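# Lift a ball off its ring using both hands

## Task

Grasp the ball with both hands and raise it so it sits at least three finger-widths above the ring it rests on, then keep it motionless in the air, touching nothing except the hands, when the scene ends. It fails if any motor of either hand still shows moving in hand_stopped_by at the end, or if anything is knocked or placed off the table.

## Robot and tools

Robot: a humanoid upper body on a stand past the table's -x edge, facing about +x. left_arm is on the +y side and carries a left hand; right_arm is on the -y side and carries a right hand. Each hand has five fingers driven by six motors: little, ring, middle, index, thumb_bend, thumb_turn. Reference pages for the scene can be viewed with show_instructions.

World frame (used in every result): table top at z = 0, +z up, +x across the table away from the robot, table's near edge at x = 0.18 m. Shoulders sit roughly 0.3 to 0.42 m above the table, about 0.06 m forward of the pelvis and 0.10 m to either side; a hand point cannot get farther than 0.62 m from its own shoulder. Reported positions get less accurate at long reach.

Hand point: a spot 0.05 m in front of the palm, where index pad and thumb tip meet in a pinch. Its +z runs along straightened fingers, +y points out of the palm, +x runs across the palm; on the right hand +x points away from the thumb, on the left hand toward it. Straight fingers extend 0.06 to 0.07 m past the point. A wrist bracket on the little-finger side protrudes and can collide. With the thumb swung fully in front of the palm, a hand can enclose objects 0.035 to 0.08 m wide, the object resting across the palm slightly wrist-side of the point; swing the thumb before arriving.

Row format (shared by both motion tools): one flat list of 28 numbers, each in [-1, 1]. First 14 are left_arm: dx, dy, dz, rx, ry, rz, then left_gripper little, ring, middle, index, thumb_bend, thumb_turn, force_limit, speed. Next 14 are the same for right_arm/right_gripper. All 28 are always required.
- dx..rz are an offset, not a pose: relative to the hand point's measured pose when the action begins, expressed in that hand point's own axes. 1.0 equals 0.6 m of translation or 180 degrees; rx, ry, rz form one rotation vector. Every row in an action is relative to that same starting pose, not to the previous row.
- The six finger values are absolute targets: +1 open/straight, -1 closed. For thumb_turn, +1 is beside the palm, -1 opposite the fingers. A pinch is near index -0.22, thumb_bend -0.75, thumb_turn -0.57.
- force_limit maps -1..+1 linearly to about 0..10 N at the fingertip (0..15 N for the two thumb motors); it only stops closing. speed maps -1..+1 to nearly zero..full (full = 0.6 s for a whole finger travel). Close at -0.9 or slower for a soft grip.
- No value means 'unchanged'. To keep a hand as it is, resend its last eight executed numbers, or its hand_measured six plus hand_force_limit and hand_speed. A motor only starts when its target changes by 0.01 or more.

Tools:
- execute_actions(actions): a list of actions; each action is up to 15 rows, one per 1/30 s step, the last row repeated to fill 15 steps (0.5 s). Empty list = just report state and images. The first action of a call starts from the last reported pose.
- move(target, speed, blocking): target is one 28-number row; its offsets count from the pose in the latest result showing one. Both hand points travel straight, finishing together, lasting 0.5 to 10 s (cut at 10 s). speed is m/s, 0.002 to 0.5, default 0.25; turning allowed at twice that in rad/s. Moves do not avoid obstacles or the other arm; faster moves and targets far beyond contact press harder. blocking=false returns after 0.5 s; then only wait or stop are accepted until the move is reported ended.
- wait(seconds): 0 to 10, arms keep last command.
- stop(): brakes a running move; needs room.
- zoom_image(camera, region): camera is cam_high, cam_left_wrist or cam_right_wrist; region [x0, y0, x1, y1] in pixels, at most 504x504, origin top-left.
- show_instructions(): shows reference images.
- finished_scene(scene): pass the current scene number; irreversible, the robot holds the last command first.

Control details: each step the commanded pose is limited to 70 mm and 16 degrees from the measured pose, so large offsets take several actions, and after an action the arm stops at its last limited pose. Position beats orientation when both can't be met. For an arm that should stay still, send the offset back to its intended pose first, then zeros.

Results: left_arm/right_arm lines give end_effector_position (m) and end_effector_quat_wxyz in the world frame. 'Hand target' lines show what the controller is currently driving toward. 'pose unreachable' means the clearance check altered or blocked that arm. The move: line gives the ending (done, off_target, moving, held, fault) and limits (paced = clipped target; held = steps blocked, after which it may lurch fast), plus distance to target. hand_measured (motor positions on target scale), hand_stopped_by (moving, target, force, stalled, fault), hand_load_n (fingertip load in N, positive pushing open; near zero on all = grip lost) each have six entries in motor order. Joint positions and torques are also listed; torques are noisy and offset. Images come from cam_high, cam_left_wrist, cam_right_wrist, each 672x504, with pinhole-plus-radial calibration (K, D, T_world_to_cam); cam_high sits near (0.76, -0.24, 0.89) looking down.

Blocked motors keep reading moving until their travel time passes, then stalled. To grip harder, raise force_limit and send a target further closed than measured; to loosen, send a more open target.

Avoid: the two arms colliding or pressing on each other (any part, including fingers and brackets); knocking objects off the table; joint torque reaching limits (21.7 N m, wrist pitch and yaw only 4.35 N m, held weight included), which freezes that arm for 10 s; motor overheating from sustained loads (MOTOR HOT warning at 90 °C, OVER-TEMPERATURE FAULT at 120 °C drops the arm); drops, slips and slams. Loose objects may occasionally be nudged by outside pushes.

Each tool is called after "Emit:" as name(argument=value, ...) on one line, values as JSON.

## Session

Emit:
execute_actions(actions=[])

Scene clock: 0.00 s.
left_arm: end_effector_position=(+0.2259, +0.1557, +0.4707) hand_measured=(+1.000, +1.000, +1.000, +1.000, +1.000, +1.000) hand_load_n=(+0.0, +0.0, +0.0, +0.0, +0.0, +0.0) hand_stopped_by=(target, target, target, target, target, target) hand_force_limit=0.00 hand_speed=-0.80 end_effector_quat_wxyz=(+0.123, +0.224, -0.034, +0.966) | right_arm: end_effector_position=(+0.2066, -0.1237, +0.4971) hand_measured=(+1.000, +1.000, +1.000, +1.000, +1.000, +1.000) hand_load_n=(+0.0, +0.0, +0.0, +0.0, +0.0, +0.0) hand_stopped_by=(target, target, target, target, target, target) hand_force_limit=0.00 hand_speed=-0.80 end_effector_quat_wxyz=(+0.967, -0.182, +0.164, -0.065)
Joint positions: left_arm=[ 0.064  0.46   0.131 -0.44  -0.603 -0.96  -0.219] | right_arm=[-0.085 -0.448 -0.31  -0.377  0.463 -0.961  0.294]
Joint velocities: left_arm=[ 0.006  0.     0.003 -0.002 -0.003  0.     0.   ] | right_arm=[-0.002  0.014 -0.006 -0.006  0.005  0.     0.   ]
Joint torques (N m, as the arm reports them, + toward a larger angle): no reading
Hand target (left_arm): +0.226, +0.156, +0.471; +0.123, +0.224, -0.034, +0.966
Hand target (right_arm): +0.207, -0.124, +0.497; +0.967, -0.182, +0.164, -0.065
camera_calibration (this result's frames):
cam_left_wrist: T_world_to_cam=[[0.314361, 0.946611, -0.0714519, -0.197025], [-0.937245, 0.297529, -0.18179, 0.24291], [-0.150826, 0.124116, 0.980738, -0.321712], [0, 0, 0, 1]] pos_world=[0.241081, 0.154163, 0.345596]
cam_right_wrist: T_world_to_cam=[[0.0560096, 0.92902, -0.365766, 0.280159], [-0.961184, -0.0489558, -0.27153, 0.326444], [-0.270164, 0.366776, 0.890217, -0.209384], [0, 0, 0, 1]] pos_world=[0.241513, -0.167495, 0.377509]

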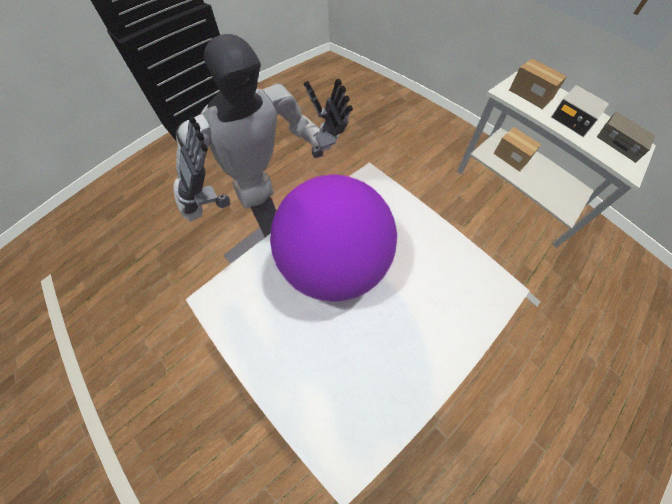

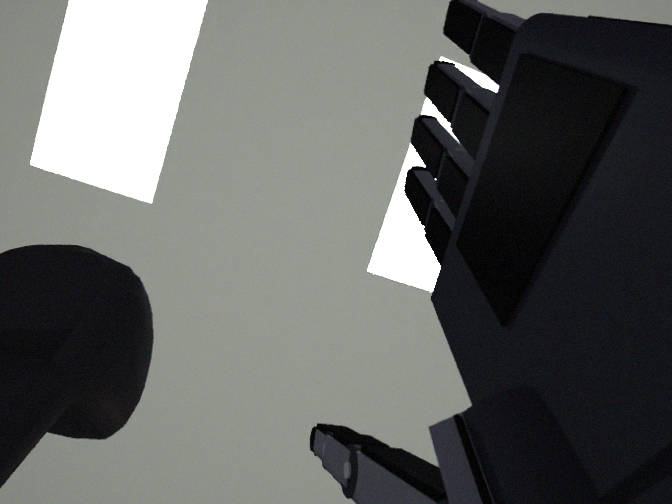

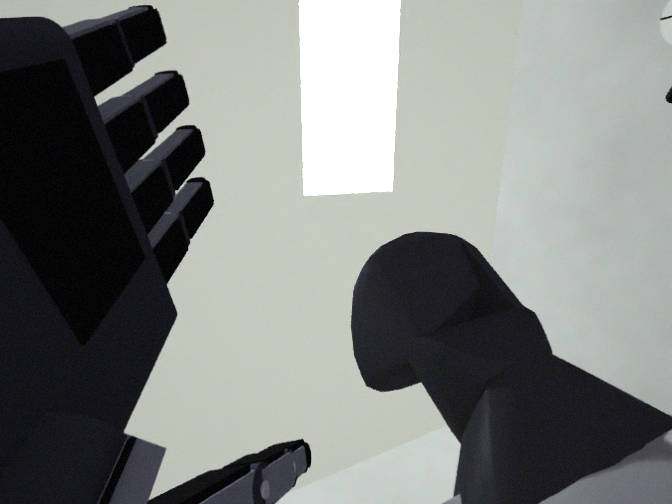

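Emit:
move(target=[-0.106,-0.262,-0.083,0.0854,-0.345,-0.057,0.4,0.5,0.57,0.62,1,1,0,-0.5, 0.238,-0.155,-0.17,0.099,0.394,0.184,0.4,0.5,0.57,0.62,1,1,0,-0.5], speed=0.35)

Scene clock: 12.83 s.
left_arm: end_effector_position=(+0.3068, +0.3008, +0.3998) hand_measured=(+0.400, +0.500, +0.570, +0.620, +1.000, +1.000) hand_load_n=(+0.0, +0.0, +0.0, +0.0, +0.0, +0.0) hand_stopped_by=(target, target, target, target, target, target) hand_force_limit=0.00 hand_speed=-0.50 end_effector_quat_wxyz=(+0.125, +0.709, +0.041, +0.693) | right_arm: end_effector_position=(+0.2980, -0.2719, +0.4047) hand_measured=(+0.400, +0.500, +0.570, +0.620, +1.000, +1.000) hand_load_n=(+0.0, +0.0, +0.0, +0.0, +0.0, +0.0) hand_stopped_by=(target, target, target, target, target, target) hand_force_limit=0.00 hand_speed=-0.50 end_effector_quat_wxyz=(+0.696, +0.073, +0.712, +0.060)
Joint positions: left_arm=[ 0.505  0.76   1.202 -0.398 -1.334  0.557 -0.463] | right_arm=[ 0.478 -0.763 -0.837 -0.502  1.342  0.323  0.231]
Joint velocities: left_arm=[ 0.002 -0.003 -0.002  0.     0.     0.006 -0.001] | right_arm=[-0.011  0.017  0.     0.    -0.028  0.008  0.   ]
Joint torques (N m, as the arm reports them, + toward a larger angle): left_arm=[ 1.12  4.17  2.89 -0.41 -0.14 -1.1  -0.46] | right_arm=[ 0.34 -5.22 -2.05 -0.41  0.27 -0.83 -0.03]
Hand target (left_arm): +0.306, +0.301, +0.400; +0.127, +0.709, +0.041, +0.693
Hand target (right_arm): +0.298, -0.273, +0.405; +0.695, +0.075, +0.713, +0.060
Off the commanded pose (left_arm): 0.007 m, 2 deg.
Off the commanded pose (right_arm): 0.005 m, 3 deg.
move: off_target (left_arm, right_arm)
camera_calibration (this result's frames):
cam_left_wrist: T_world_to_cam=[[0.065927, 0.943683, -0.324216, -0.186759], [-0.558163, 0.30421, 0.771952, -0.236955], [0.827108, 0.130073, 0.546785, -0.386292], [0, 0, 0, 1]] pos_world=[0.199558, 0.298572, 0.333586]
cam_right_wrist: T_world_to_cam=[[0.0240719, 0.980021, 0.197431, 0.174426], [-0.564456, -0.149673, 0.81178, -0.202071], [0.825112, -0.130982, 0.549576, -0.372058], [0, 0, 0, 1]] pos_world=[0.18873, -0.249919, 0.334075]

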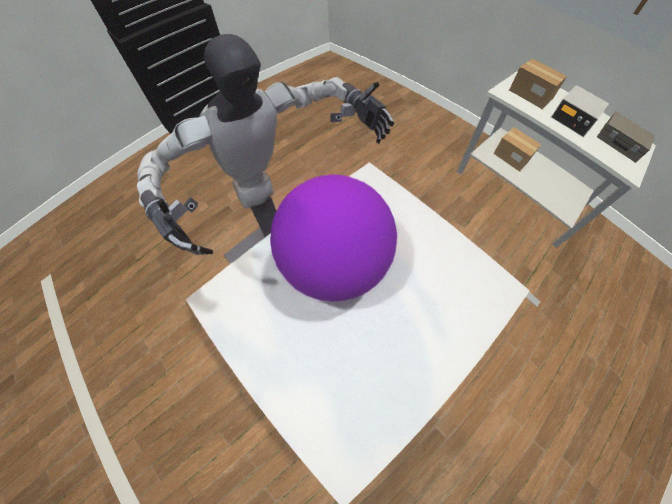

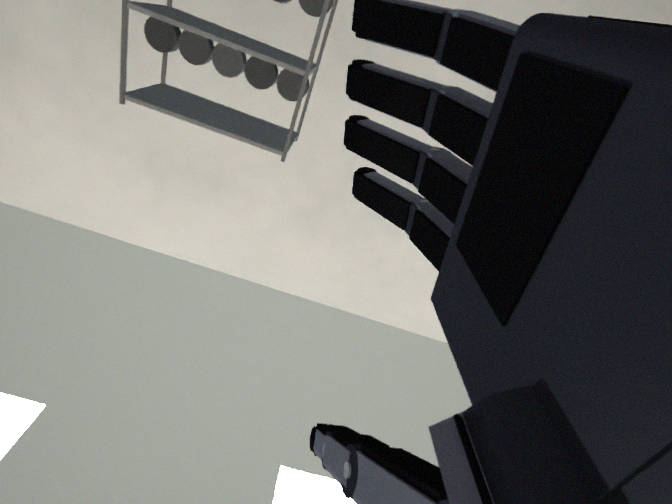

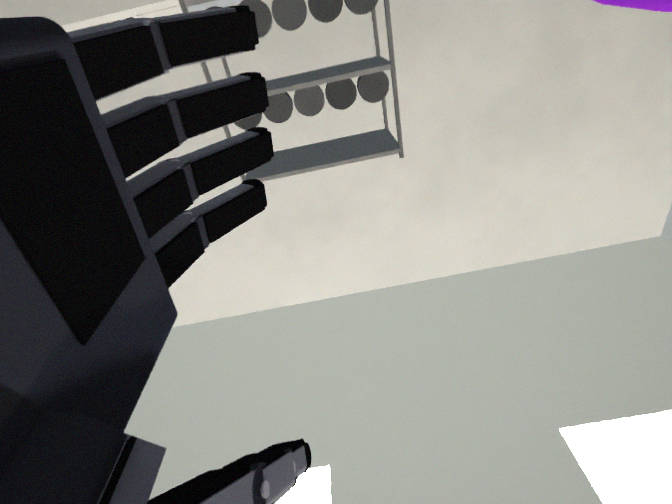

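Emit:
move(target=[-0.392,-0.036,0.242,0,0,0,0.4,0.5,0.57,0.62,1,1,0,-0.5, 0.401,-0.001,0.254,0,0,0,0.4,0.5,0.57,0.62,1,1,0,-0.5], speed=0.3)

Scene clock: 18.87 s.
left_arm: end_effector_position=(+0.4365, +0.2290, +0.1566) hand_measured=(+0.400, +0.500, +0.570, +0.620, +1.000, +1.000) hand_load_n=(+0.0, +0.0, +0.0, +0.0, +0.0, +0.0) hand_stopped_by=(target, target, target, target, target, target) hand_force_limit=0.00 hand_speed=-0.50 end_effector_quat_wxyz=(+0.129, +0.729, +0.049, +0.671) | right_arm: end_effector_position=(+0.4451, -0.2200, +0.1567) hand_measured=(+0.400, +0.500, +0.570, +0.620, +1.000, +1.000) hand_load_n=(+0.0, +0.0, +0.0, +0.0, +0.0, +0.0) hand_stopped_by=(target, target, target, target, target, target) hand_force_limit=0.00 hand_speed=-0.50 end_effector_quat_wxyz=(+0.643, +0.102, +0.758, +0.042)
Joint positions: left_arm=[-0.603  0.47   0.465  1.391 -0.478 -0.649 -0.836] | right_arm=[-0.72  -0.282 -0.242  1.435  0.499 -0.64   0.52 ]
Joint velocities: left_arm=[-0.04   0.015  0.02   0.087 -0.028 -0.044 -0.026] | right_arm=[ 0.014 -0.005 -0.04   0.032  0.    -0.007  0.007]
Joint torques (N m, as the arm reports them, + toward a larger angle): left_arm=[-4.07  4.19 -0.02 -0.91  0.27 -1.14 -0.42] | right_arm=[-5.45 -5.25 -0.01 -1.16 -0.04 -0.93  0.18]
Hand target (left_arm): +0.437, +0.229, +0.157; +0.129, +0.728, +0.046, +0.671
Hand target (right_arm): +0.445, -0.220, +0.158; +0.644, +0.099, +0.758, +0.041
Off the commanded pose (left_arm): 0.024 m, 4 deg.
Off the commanded pose (right_arm): 0.013 m, 9 deg.
move: off_target (left_arm, right_arm)
camera_calibration (this result's frames):
cam_left_wrist: T_world_to_cam=[[0.0471027, 0.938891, -0.340976, -0.194465], [-0.510867, 0.315976, 0.799484, 0.0173437], [0.858368, 0.136535, 0.494532, -0.358178], [0, 0, 0, 1]] pos_world=[0.325469, 0.226005, 0.0969568]
cam_right_wrist: T_world_to_cam=[[0.10598, 0.97313, 0.204415, 0.12988], [-0.448819, -0.136627, 0.883116, 0.0303052], [0.887316, -0.185338, 0.42228, -0.369978], [0, 0, 0, 1]] pos_world=[0.328124, -0.19082, 0.102922]

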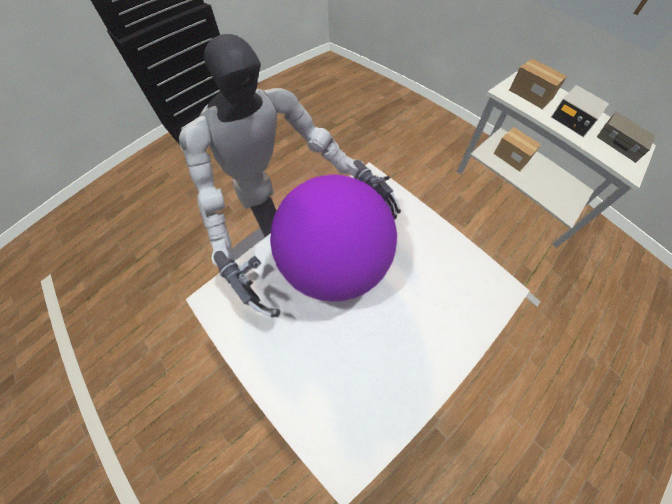

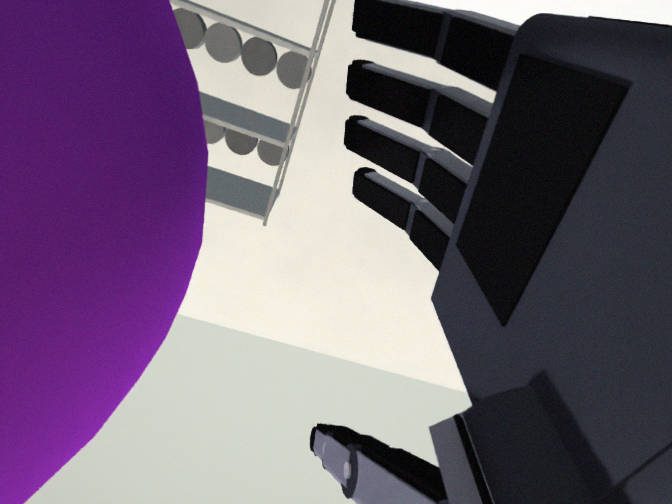

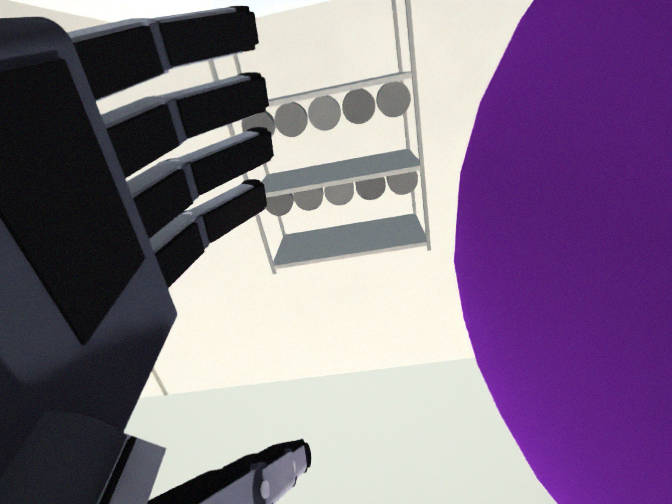

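Emit:
move(target=[0,0.125,0.01,0,0.02,0,0.4,0.5,0.57,0.62,1,1,0,-0.5, 0,0.15,0,-0.03,-0.03,0,0.4,0.5,0.57,0.62,1,1,0,-0.5], speed=0.06)

Scene clock: 23.23 s.
left_arm: end_effector_position=(+0.4351, +0.1730, +0.1785) hand_measured=(+0.400, +0.500, +0.570, +0.620, +1.000, +1.000) hand_load_n=(+0.0, +2.5, +0.0, +0.0, +0.0, +0.0) hand_stopped_by=(target, target, target, target, target, target) hand_force_limit=0.00 hand_speed=-0.50 end_effector_quat_wxyz=(+0.113, +0.704, +0.072, +0.697) | right_arm: end_effector_position=(+0.4507, -0.1381, +0.1686) hand_measured=(+0.400, +0.500, +0.570, +0.620, +1.000, +1.000) hand_load_n=(+0.0, +0.0, +1.0, +0.0, +0.0, +0.0) hand_stopped_by=(target, target, target, target, target, target) hand_force_limit=0.00 hand_speed=-0.50 end_effector_quat_wxyz=(+0.677, +0.078, +0.729, +0.067)
Joint positions: left_arm=[-0.311  0.222  0.298  0.629 -0.417 -0.436 -0.412] | right_arm=[-0.631 -0.094 -0.087  1.176  0.444 -0.685  0.312]
Joint velocities: left_arm=[-0.002 -0.003 -0.018  0.    -0.009  0.     0.021] | right_arm=[ 0.015 -0.006  0.012 -0.003  0.003 -0.007 -0.009]
Joint torques (N m, as the arm reports them, + toward a larger angle): left_arm=[-3.28  1.51 -1.59 -1.75  0.38 -1.09 -1.04] | right_arm=[-5.45 -2.45  0.7  -1.49 -0.26 -1.08  0.15]
Hand target (left_arm): +0.434, +0.162, +0.180; +0.124, +0.704, +0.060, +0.697
Hand target (right_arm): +0.451, -0.132, +0.169; +0.678, +0.070, +0.728, +0.071
Off the commanded pose (left_arm): 0.017 m, 3 deg.
Off the commanded pose (right_arm): 0.009 m, 1 deg.
move: off_target (left_arm, right_arm)
camera_calibration (this result's frames):
cam_left_wrist: T_world_to_cam=[[0.00835278, 0.937181, -0.348743, -0.115803], [-0.579517, 0.288753, 0.76209, 0.0580492], [0.814917, 0.195737, 0.545524, -0.360602], [0, 0, 0, 1]] pos_world=[0.328468, 0.162349, 0.112093]
cam_right_wrist: T_world_to_cam=[[0.0276053, 0.976678, 0.212925, 0.0815296], [-0.523138, -0.167393, 0.835647, 0.0707015], [0.851801, -0.134458, 0.506317, -0.355909], [0, 0, 0, 1]] pos_world=[0.337899, -0.115648, 0.103761]

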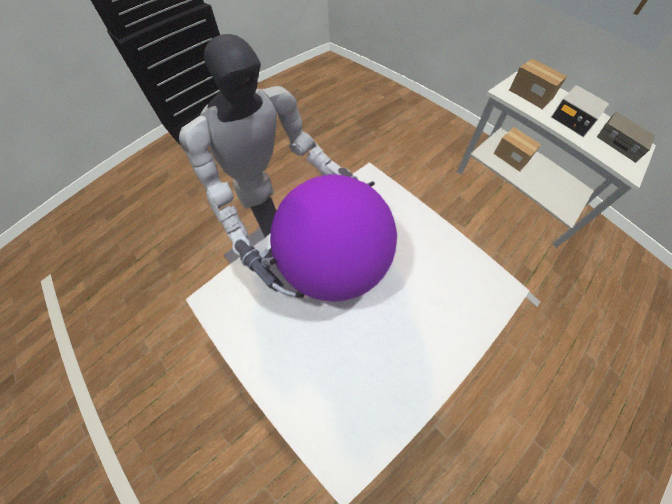

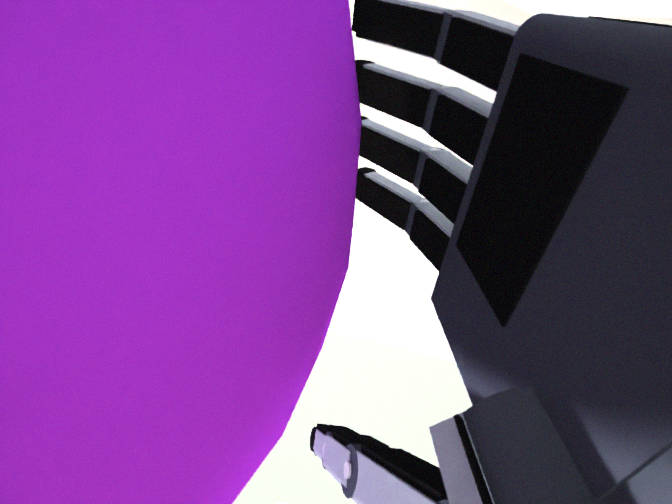

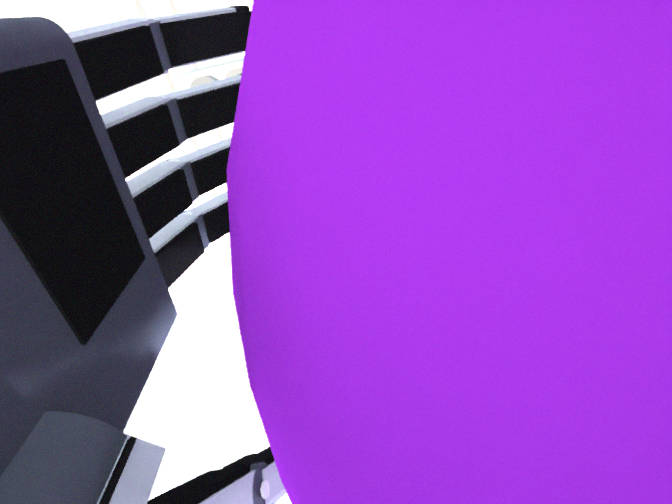

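Emit:
move(target=[0,0.03,0.03,-0.01,0,0,0.2,0.3,0.4,0.62,1,1,-0.65,-0.9, 0,0.03,0,0,0,0,0.2,0.3,0.4,0.62,1,1,-0.65,-0.9], speed=0.03)

Emit:
execute_actions(actions=[[[0.029,0.051,0.004,-0.015,0,0,0.2,0.3,0.4,0.62,1,1,-0.65,-0.9, -0.031,0.05,-0.003,-0.015,0,0,0.2,0.3,0.4,0.62,1,1,-0.65,-0.9]],[[0.029,0.051,0.004,-0.015,0,0,0.2,0.3,0.4,0.62,1,1,-0.65,-0.9, -0.031,0.05,-0.003,-0.015,0,0,0.2,0.3,0.4,0.62,1,1,-0.65,-0.9]],[[0.029,0.051,0.004,-0.015,0,0,0.2,0.3,0.4,0.62,1,1,-0.65,-0.9, -0.031,0.05,-0.003,-0.015,0,0,0.2,0.3,0.4,0.62,1,1,-0.65,-0.9]]])

Scene clock: 29.13 s.
left_arm: end_effector_position=(+0.4499, +0.1701, +0.1756) hand_measured=(+0.302, +0.500, +0.510, +0.620, +1.000, +1.000) hand_load_n=(+2.0, +0.0, +1.0, +0.0, +0.0, +0.0) hand_stopped_by=(force, force, force, target, target, target) hand_force_limit=-0.65 hand_speed=-0.90 end_effector_quat_wxyz=(+0.108, +0.709, +0.078, +0.692) | right_arm: end_effector_position=(+0.4504, -0.1408, +0.1691) hand_measured=(+0.262, +0.440, +0.522, +0.620, +1.000, +1.000) hand_load_n=(+1.5, +1.5, +0.5, +0.0, +0.0, +0.0) hand_stopped_by=(force, force, force, target, target, target) hand_force_limit=-0.65 hand_speed=-0.90 end_effector_quat_wxyz=(+0.676, +0.095, +0.730, +0.045)
Joint positions: left_arm=[-0.383  0.234  0.274  0.72  -0.416 -0.455 -0.375] | right_arm=[-0.559 -0.089 -0.014  1.019  0.445 -0.623  0.175]
Joint velocities: left_arm=[ 0.012  0.018 -0.008  0.015  0.009 -0.011  0.008] | right_arm=[ 0.006  0.003  0.025 -0.003  0.015  0.003 -0.012]
Joint torques (N m, as the arm reports them, + toward a larger angle): left_arm=[-4.93  0.86 -2.78 -1.12  0.35 -1.35 -1.44] | right_arm=[-5.57 -0.93  1.77 -2.17 -0.6  -0.77  0.77]
Hand target (left_arm): +0.452, +0.154, +0.183; +0.126, +0.702, +0.061, +0.698
Hand target (right_arm): +0.450, -0.121, +0.171; +0.677, +0.076, +0.729, +0.065
Off the commanded pose (left_arm): 0.017 m, 3 deg.
Off the commanded pose (right_arm): 0.021 m, 3 deg.
move: off_target (left_arm, right_arm)
camera_calibration (this result's frames):
cam_left_wrist: T_world_to_cam=[[-0.00927959, 0.937056, -0.349056, -0.106229], [-0.57188, 0.281377, 0.770571, 0.0660599], [0.820285, 0.206769, 0.533273, -0.372607], [0, 0, 0, 1]] pos_world=[0.342436, 0.157998, 0.110717]
cam_right_wrist: T_world_to_cam=[[0.0835517, 0.975292, 0.204509, 0.0600633], [-0.52413, -0.131535, 0.841419, 0.0742116], [0.84753, -0.177491, 0.50019, -0.359382], [0, 0, 0, 1]] pos_world=[0.338465, -0.112605, 0.105033]

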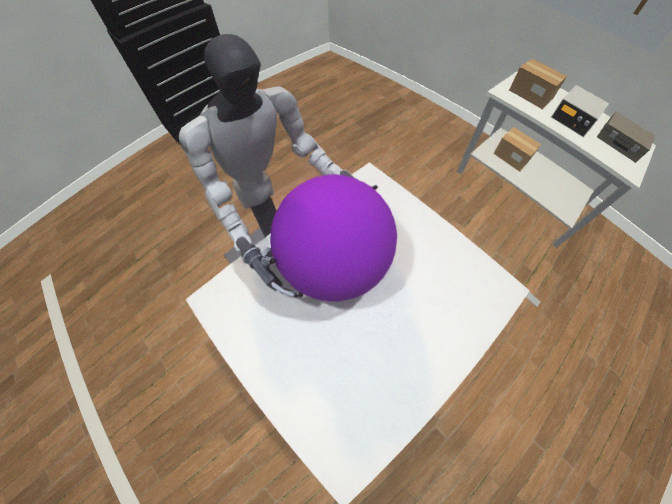

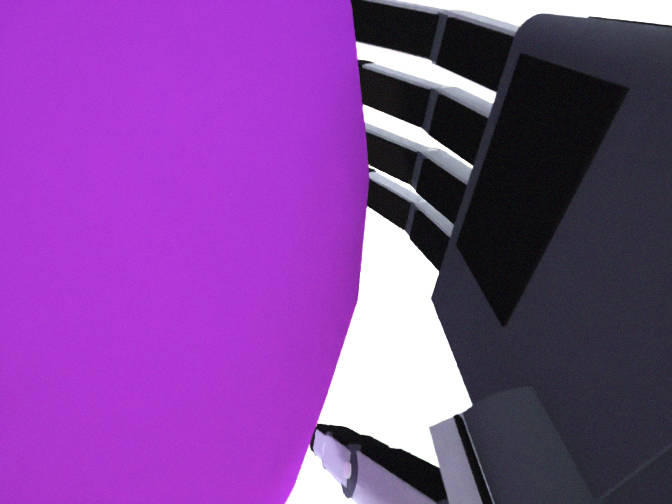

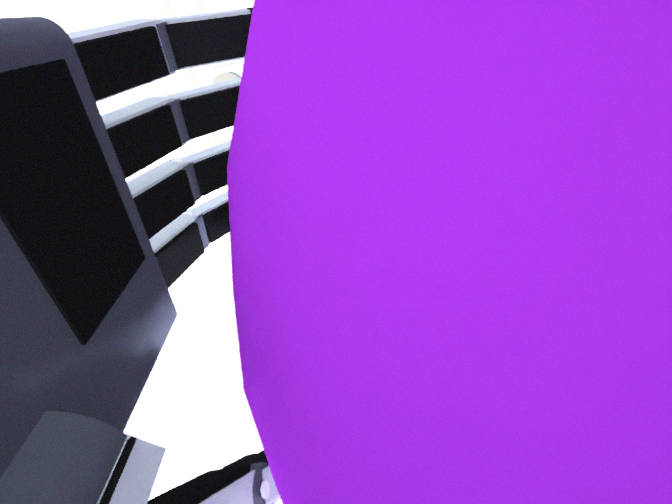

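Scene clock: 30.63 s.
left_arm: end_effector_position=(+0.4599, +0.1690, +0.2501) hand_measured=(+0.302, +0.500, +0.510, +0.620, +1.000, +1.000) hand_load_n=(+5.0, +0.0, +0.0, +0.0, +0.0, +0.0) hand_stopped_by=(force, force, force, target, target, target) hand_force_limit=-0.65 hand_speed=-0.90 end_effector_quat_wxyz=(+0.088, +0.695, +0.099, +0.707) | right_arm: end_effector_position=(+0.4556, -0.1436, +0.2491) hand_measured=(+0.262, +0.440, +0.522, +0.620, +1.000, +1.000) hand_load_n=(+5.0, +0.0, +0.0, +0.0, +0.0, +0.0) hand_stopped_by=(force, force, force, target, target, target) hand_force_limit=-0.65 hand_speed=-0.90 end_effector_quat_wxyz=(+0.695, +0.122, +0.708, +0.021)
Joint positions: left_arm=[-0.263  0.293  0.173  0.099 -0.476 -0.058 -0.043] | right_arm=[-0.368 -0.207  0.124  0.221  0.488 -0.162 -0.204]
Joint velocities: left_arm=[ 0.054  0.017 -0.037  0.037 -0.012  0.01   0.027] | right_arm=[ 0.034 -0.035  0.094  0.026  0.038  0.018 -0.034]
Joint torques (N m, as the arm reports them, + toward a larger angle): left_arm=[-6.6   0.44 -3.48 -3.19 -0.38 -2.02 -1.95] | right_arm=[-7.44 -0.01  1.8  -3.95 -0.01 -1.68  1.13]
Hand target (left_arm): +0.459, +0.146, +0.252; +0.111, +0.695, +0.078, +0.706
Hand target (right_arm): +0.455, -0.116, +0.248; +0.694, +0.094, +0.712, +0.046
Off the commanded pose (left_arm): 0.024 m, 4 deg.
Off the commanded pose (right_arm): 0.027 m, 4 deg.
camera_calibration (this result's frames):
cam_left_wrist: T_world_to_cam=[[-0.0577839, 0.933938, -0.352732, -0.0553971], [-0.613342, 0.245567, 0.750672, 0.0447483], [0.787701, 0.259722, 0.558634, -0.420648], [0, 0, 0, 1]] pos_world=[0.35559, 0.15, 0.181856]
cam_right_wrist: T_world_to_cam=[[0.147186, 0.966367, 0.210883, 0.0142343], [-0.574925, -0.0899042, 0.813252, 0.0454124], [0.804859, -0.240941, 0.542355, -0.404469], [0, 0, 0, 1]] pos_world=[0.349554, -0.107126, 0.179432]

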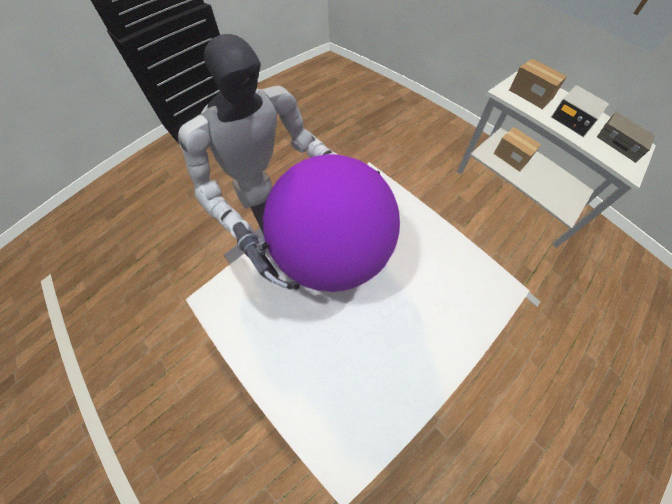

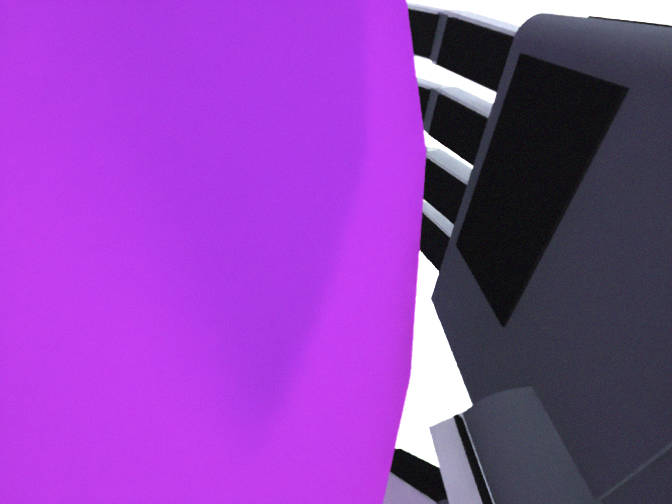

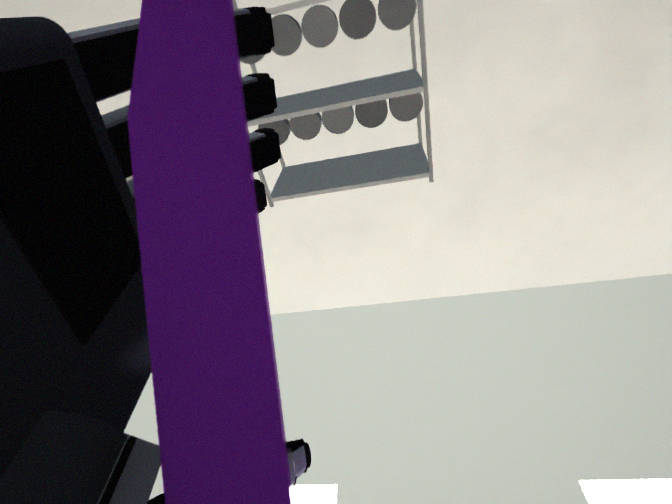

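Emit:
execute_actions(actions=[[[0.029,0.045,0,-0.02,0,0,0.2,0.3,0.4,0.62,1,1,-0.65,-0.9, -0.031,0.045,0,-0.025,0,0,0.2,0.3,0.4,0.62,1,1,-0.65,-0.9]],[[0.029,0.045,0,-0.02,0,0,0.2,0.3,0.4,0.62,1,1,-0.65,-0.9, -0.031,0.045,0,-0.025,0,0,0.2,0.3,0.4,0.62,1,1,-0.65,-0.9]],[[0,0.025,0,-0.015,0,0,0.2,0.3,0.4,0.62,1,1,-0.65,-0.9, 0,0.025,0,-0.015,0,0,0.2,0.3,0.4,0.62,1,1,-0.65,-0.9]]])

Emit:
wait(seconds=2)

Scene clock: 38.70 s.
left_arm: end_effector_position=(+0.4652, +0.1695, +0.3006) hand_measured=(+0.302, +0.500, +0.510, +0.620, +1.000, +1.000) hand_load_n=(+5.0, +0.0, +0.0, +0.0, +0.0, +0.0) hand_stopped_by=(force, force, force, target, target, target) hand_force_limit=-0.65 hand_speed=-0.90 end_effector_quat_wxyz=(+0.090, +0.680, +0.104, +0.720) | right_arm: end_effector_position=(+0.4646, -0.1456, +0.2999) hand_measured=(+0.262, +0.440, +0.522, +0.620, +1.000, +1.000) hand_load_n=(+4.5, +0.0, +0.0, +0.0, +0.0, +0.0) hand_stopped_by=(force, force, force, target, target, target) hand_force_limit=-0.65 hand_speed=-0.90 end_effector_quat_wxyz=(+0.709, +0.116, +0.695, +0.031)
Joint positions: left_arm=[-0.287  0.383  0.154 -0.116 -0.575  0.111  0.099] | right_arm=[-0.417 -0.331  0.14   0.021  0.608  0.001 -0.3  ]
Joint velocities: left_arm=[ 0.     0.006 -0.006 -0.005  0.002  0.     0.005] | right_arm=[ 0.009 -0.003 -0.002 -0.002  0.008 -0.005 -0.003]
Joint torques (N m, as the arm reports them, + toward a larger angle): left_arm=[-6.3   1.57 -1.4  -3.16 -0.55 -2.3  -1.87] | right_arm=[-7.8  -2.02  0.35 -3.48  0.02 -1.95  0.83]
Hand target (left_arm): +0.464, +0.155, +0.302; +0.105, +0.680, +0.087, +0.721
Hand target (right_arm): +0.464, -0.130, +0.300; +0.709, +0.098, +0.697, +0.044
Off the commanded pose (left_arm): 0.015 m, 3 deg.
Off the commanded pose (right_arm): 0.015 m, 3 deg.
camera_calibration (this result's frames):
cam_left_wrist: T_world_to_cam=[[-0.0521919, 0.929911, -0.364063, -0.0362049], [-0.645025, 0.24692, 0.723168, 0.0327597], [0.762377, 0.272573, 0.586929, -0.452153], [0, 0, 0, 1]] pos_world=[0.363953, 0.148823, 0.22851]
cam_right_wrist: T_world_to_cam=[[0.121735, 0.968047, 0.219237, 0.0136567], [-0.605075, -0.102714, 0.789515, 0.0282636], [0.786807, -0.228767, 0.573238, -0.43887], [0, 0, 0, 1]] pos_world=[0.360745, -0.110716, 0.226268]

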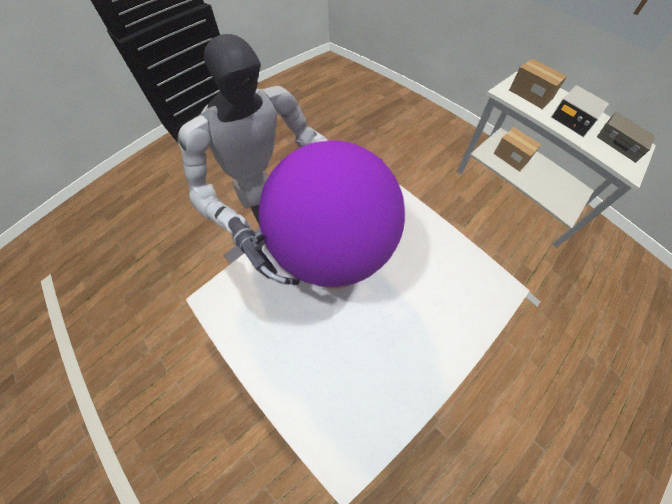

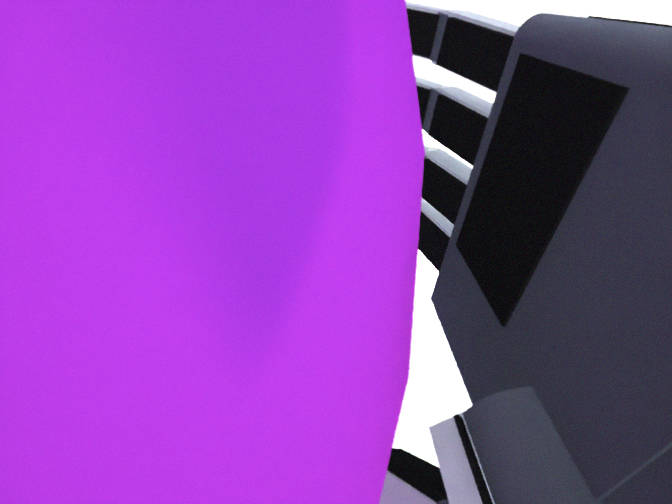

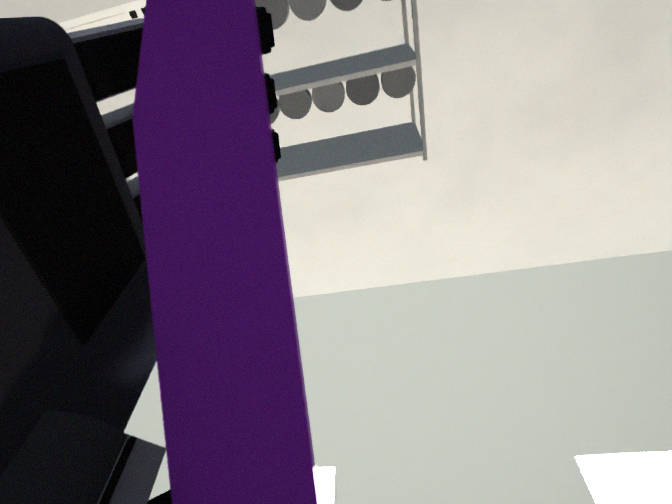

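Scene clock: 40.70 s.
left_arm: end_effector_position=(+0.4653, +0.1695, +0.3006) hand_measured=(+0.302, +0.500, +0.510, +0.620, +1.000, +1.000) hand_load_n=(+5.0, +0.0, +0.0, +0.0, +0.0, +0.0) hand_stopped_by=(force, force, force, target, target, target) hand_force_limit=-0.65 hand_speed=-0.90 end_effector_quat_wxyz=(+0.090, +0.680, +0.104, +0.720) | right_arm: end_effector_position=(+0.4645, -0.1456, +0.3000) hand_measured=(+0.262, +0.440, +0.522, +0.620, +1.000, +1.000) hand_load_n=(+4.5, +0.0, +0.0, +0.0, +0.0, +0.0) hand_stopped_by=(force, force, force, target, target, target) hand_force_limit=-0.65 hand_speed=-0.90 end_effector_quat_wxyz=(+0.709, +0.117, +0.695, +0.031)
Joint positions: left_arm=[-0.287  0.383  0.153 -0.116 -0.575  0.111  0.099] | right_arm=[-0.417 -0.331  0.14   0.021  0.609  0.    -0.3  ]
Joint velocities: left_arm=[-0.011  0.006  0.006  0.009  0.015  0.     0.   ] | right_arm=[0.008 0.    0.002 0.003 0.005 0.    0.   ]
Joint torques (N m, as the arm reports them, + toward a larger angle): left_arm=[-5.9   1.93 -1.74 -2.84 -0.15 -2.38 -1.77] | right_arm=[-7.78 -2.06  0.24 -3.46  0.05 -1.94  0.8 ]
Hand target (left_arm): +0.464, +0.155, +0.302; +0.105, +0.680, +0.087, +0.721
Hand target (right_arm): +0.464, -0.130, +0.300; +0.709, +0.098, +0.697, +0.044
Off the commanded pose (left_arm): 0.015 m, 3 deg.
Off the commanded pose (right_arm): 0.015 m, 3 deg.
wait: 2.00 s; at rest by 0.17 s
camera_calibration (this result's frames):
cam_left_wrist: T_world_to_cam=[[-0.0522338, 0.929937, -0.363991, -0.0362202], [-0.644944, 0.246868, 0.723259, 0.0327337], [0.762443, 0.272532, 0.586862, -0.452153], [0, 0, 0, 1]] pos_world=[0.36396, 0.148828, 0.228493]
cam_right_wrist: T_world_to_cam=[[0.121669, 0.968003, 0.219468, 0.0136116], [-0.605212, -0.102902, 0.789386, 0.028297], [0.786712, -0.228868, 0.573327, -0.43888], [0, 0, 0, 1]] pos_world=[0.360741, -0.11071, 0.226297]

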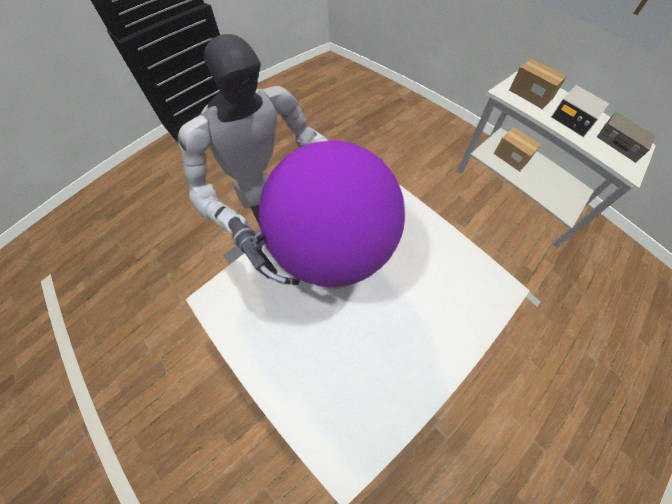

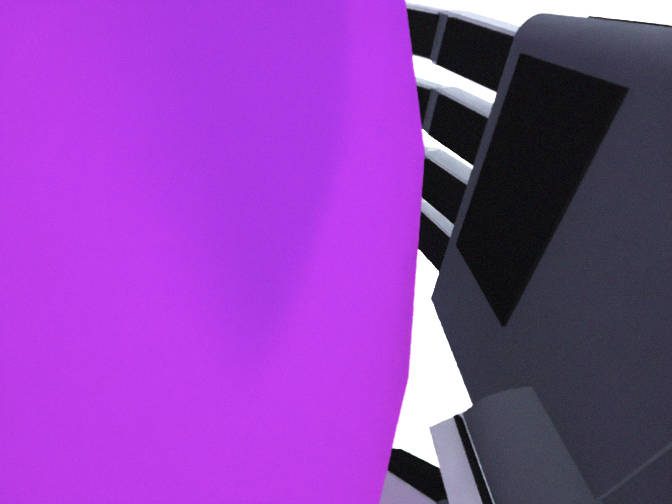

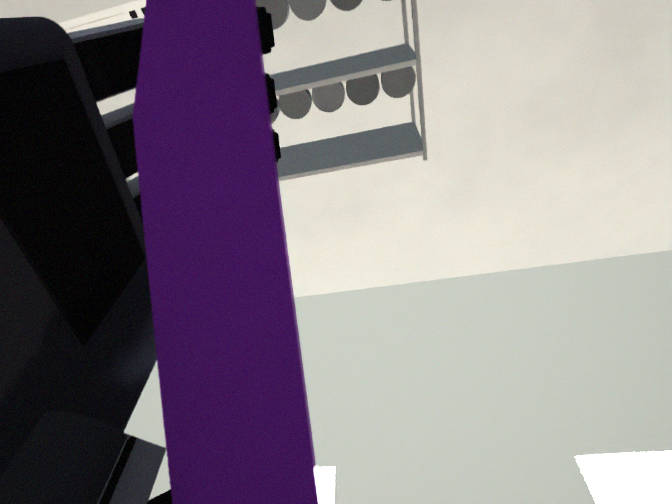

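Emit:
finished_scene(scene=2)

The scene is finished: the task was done.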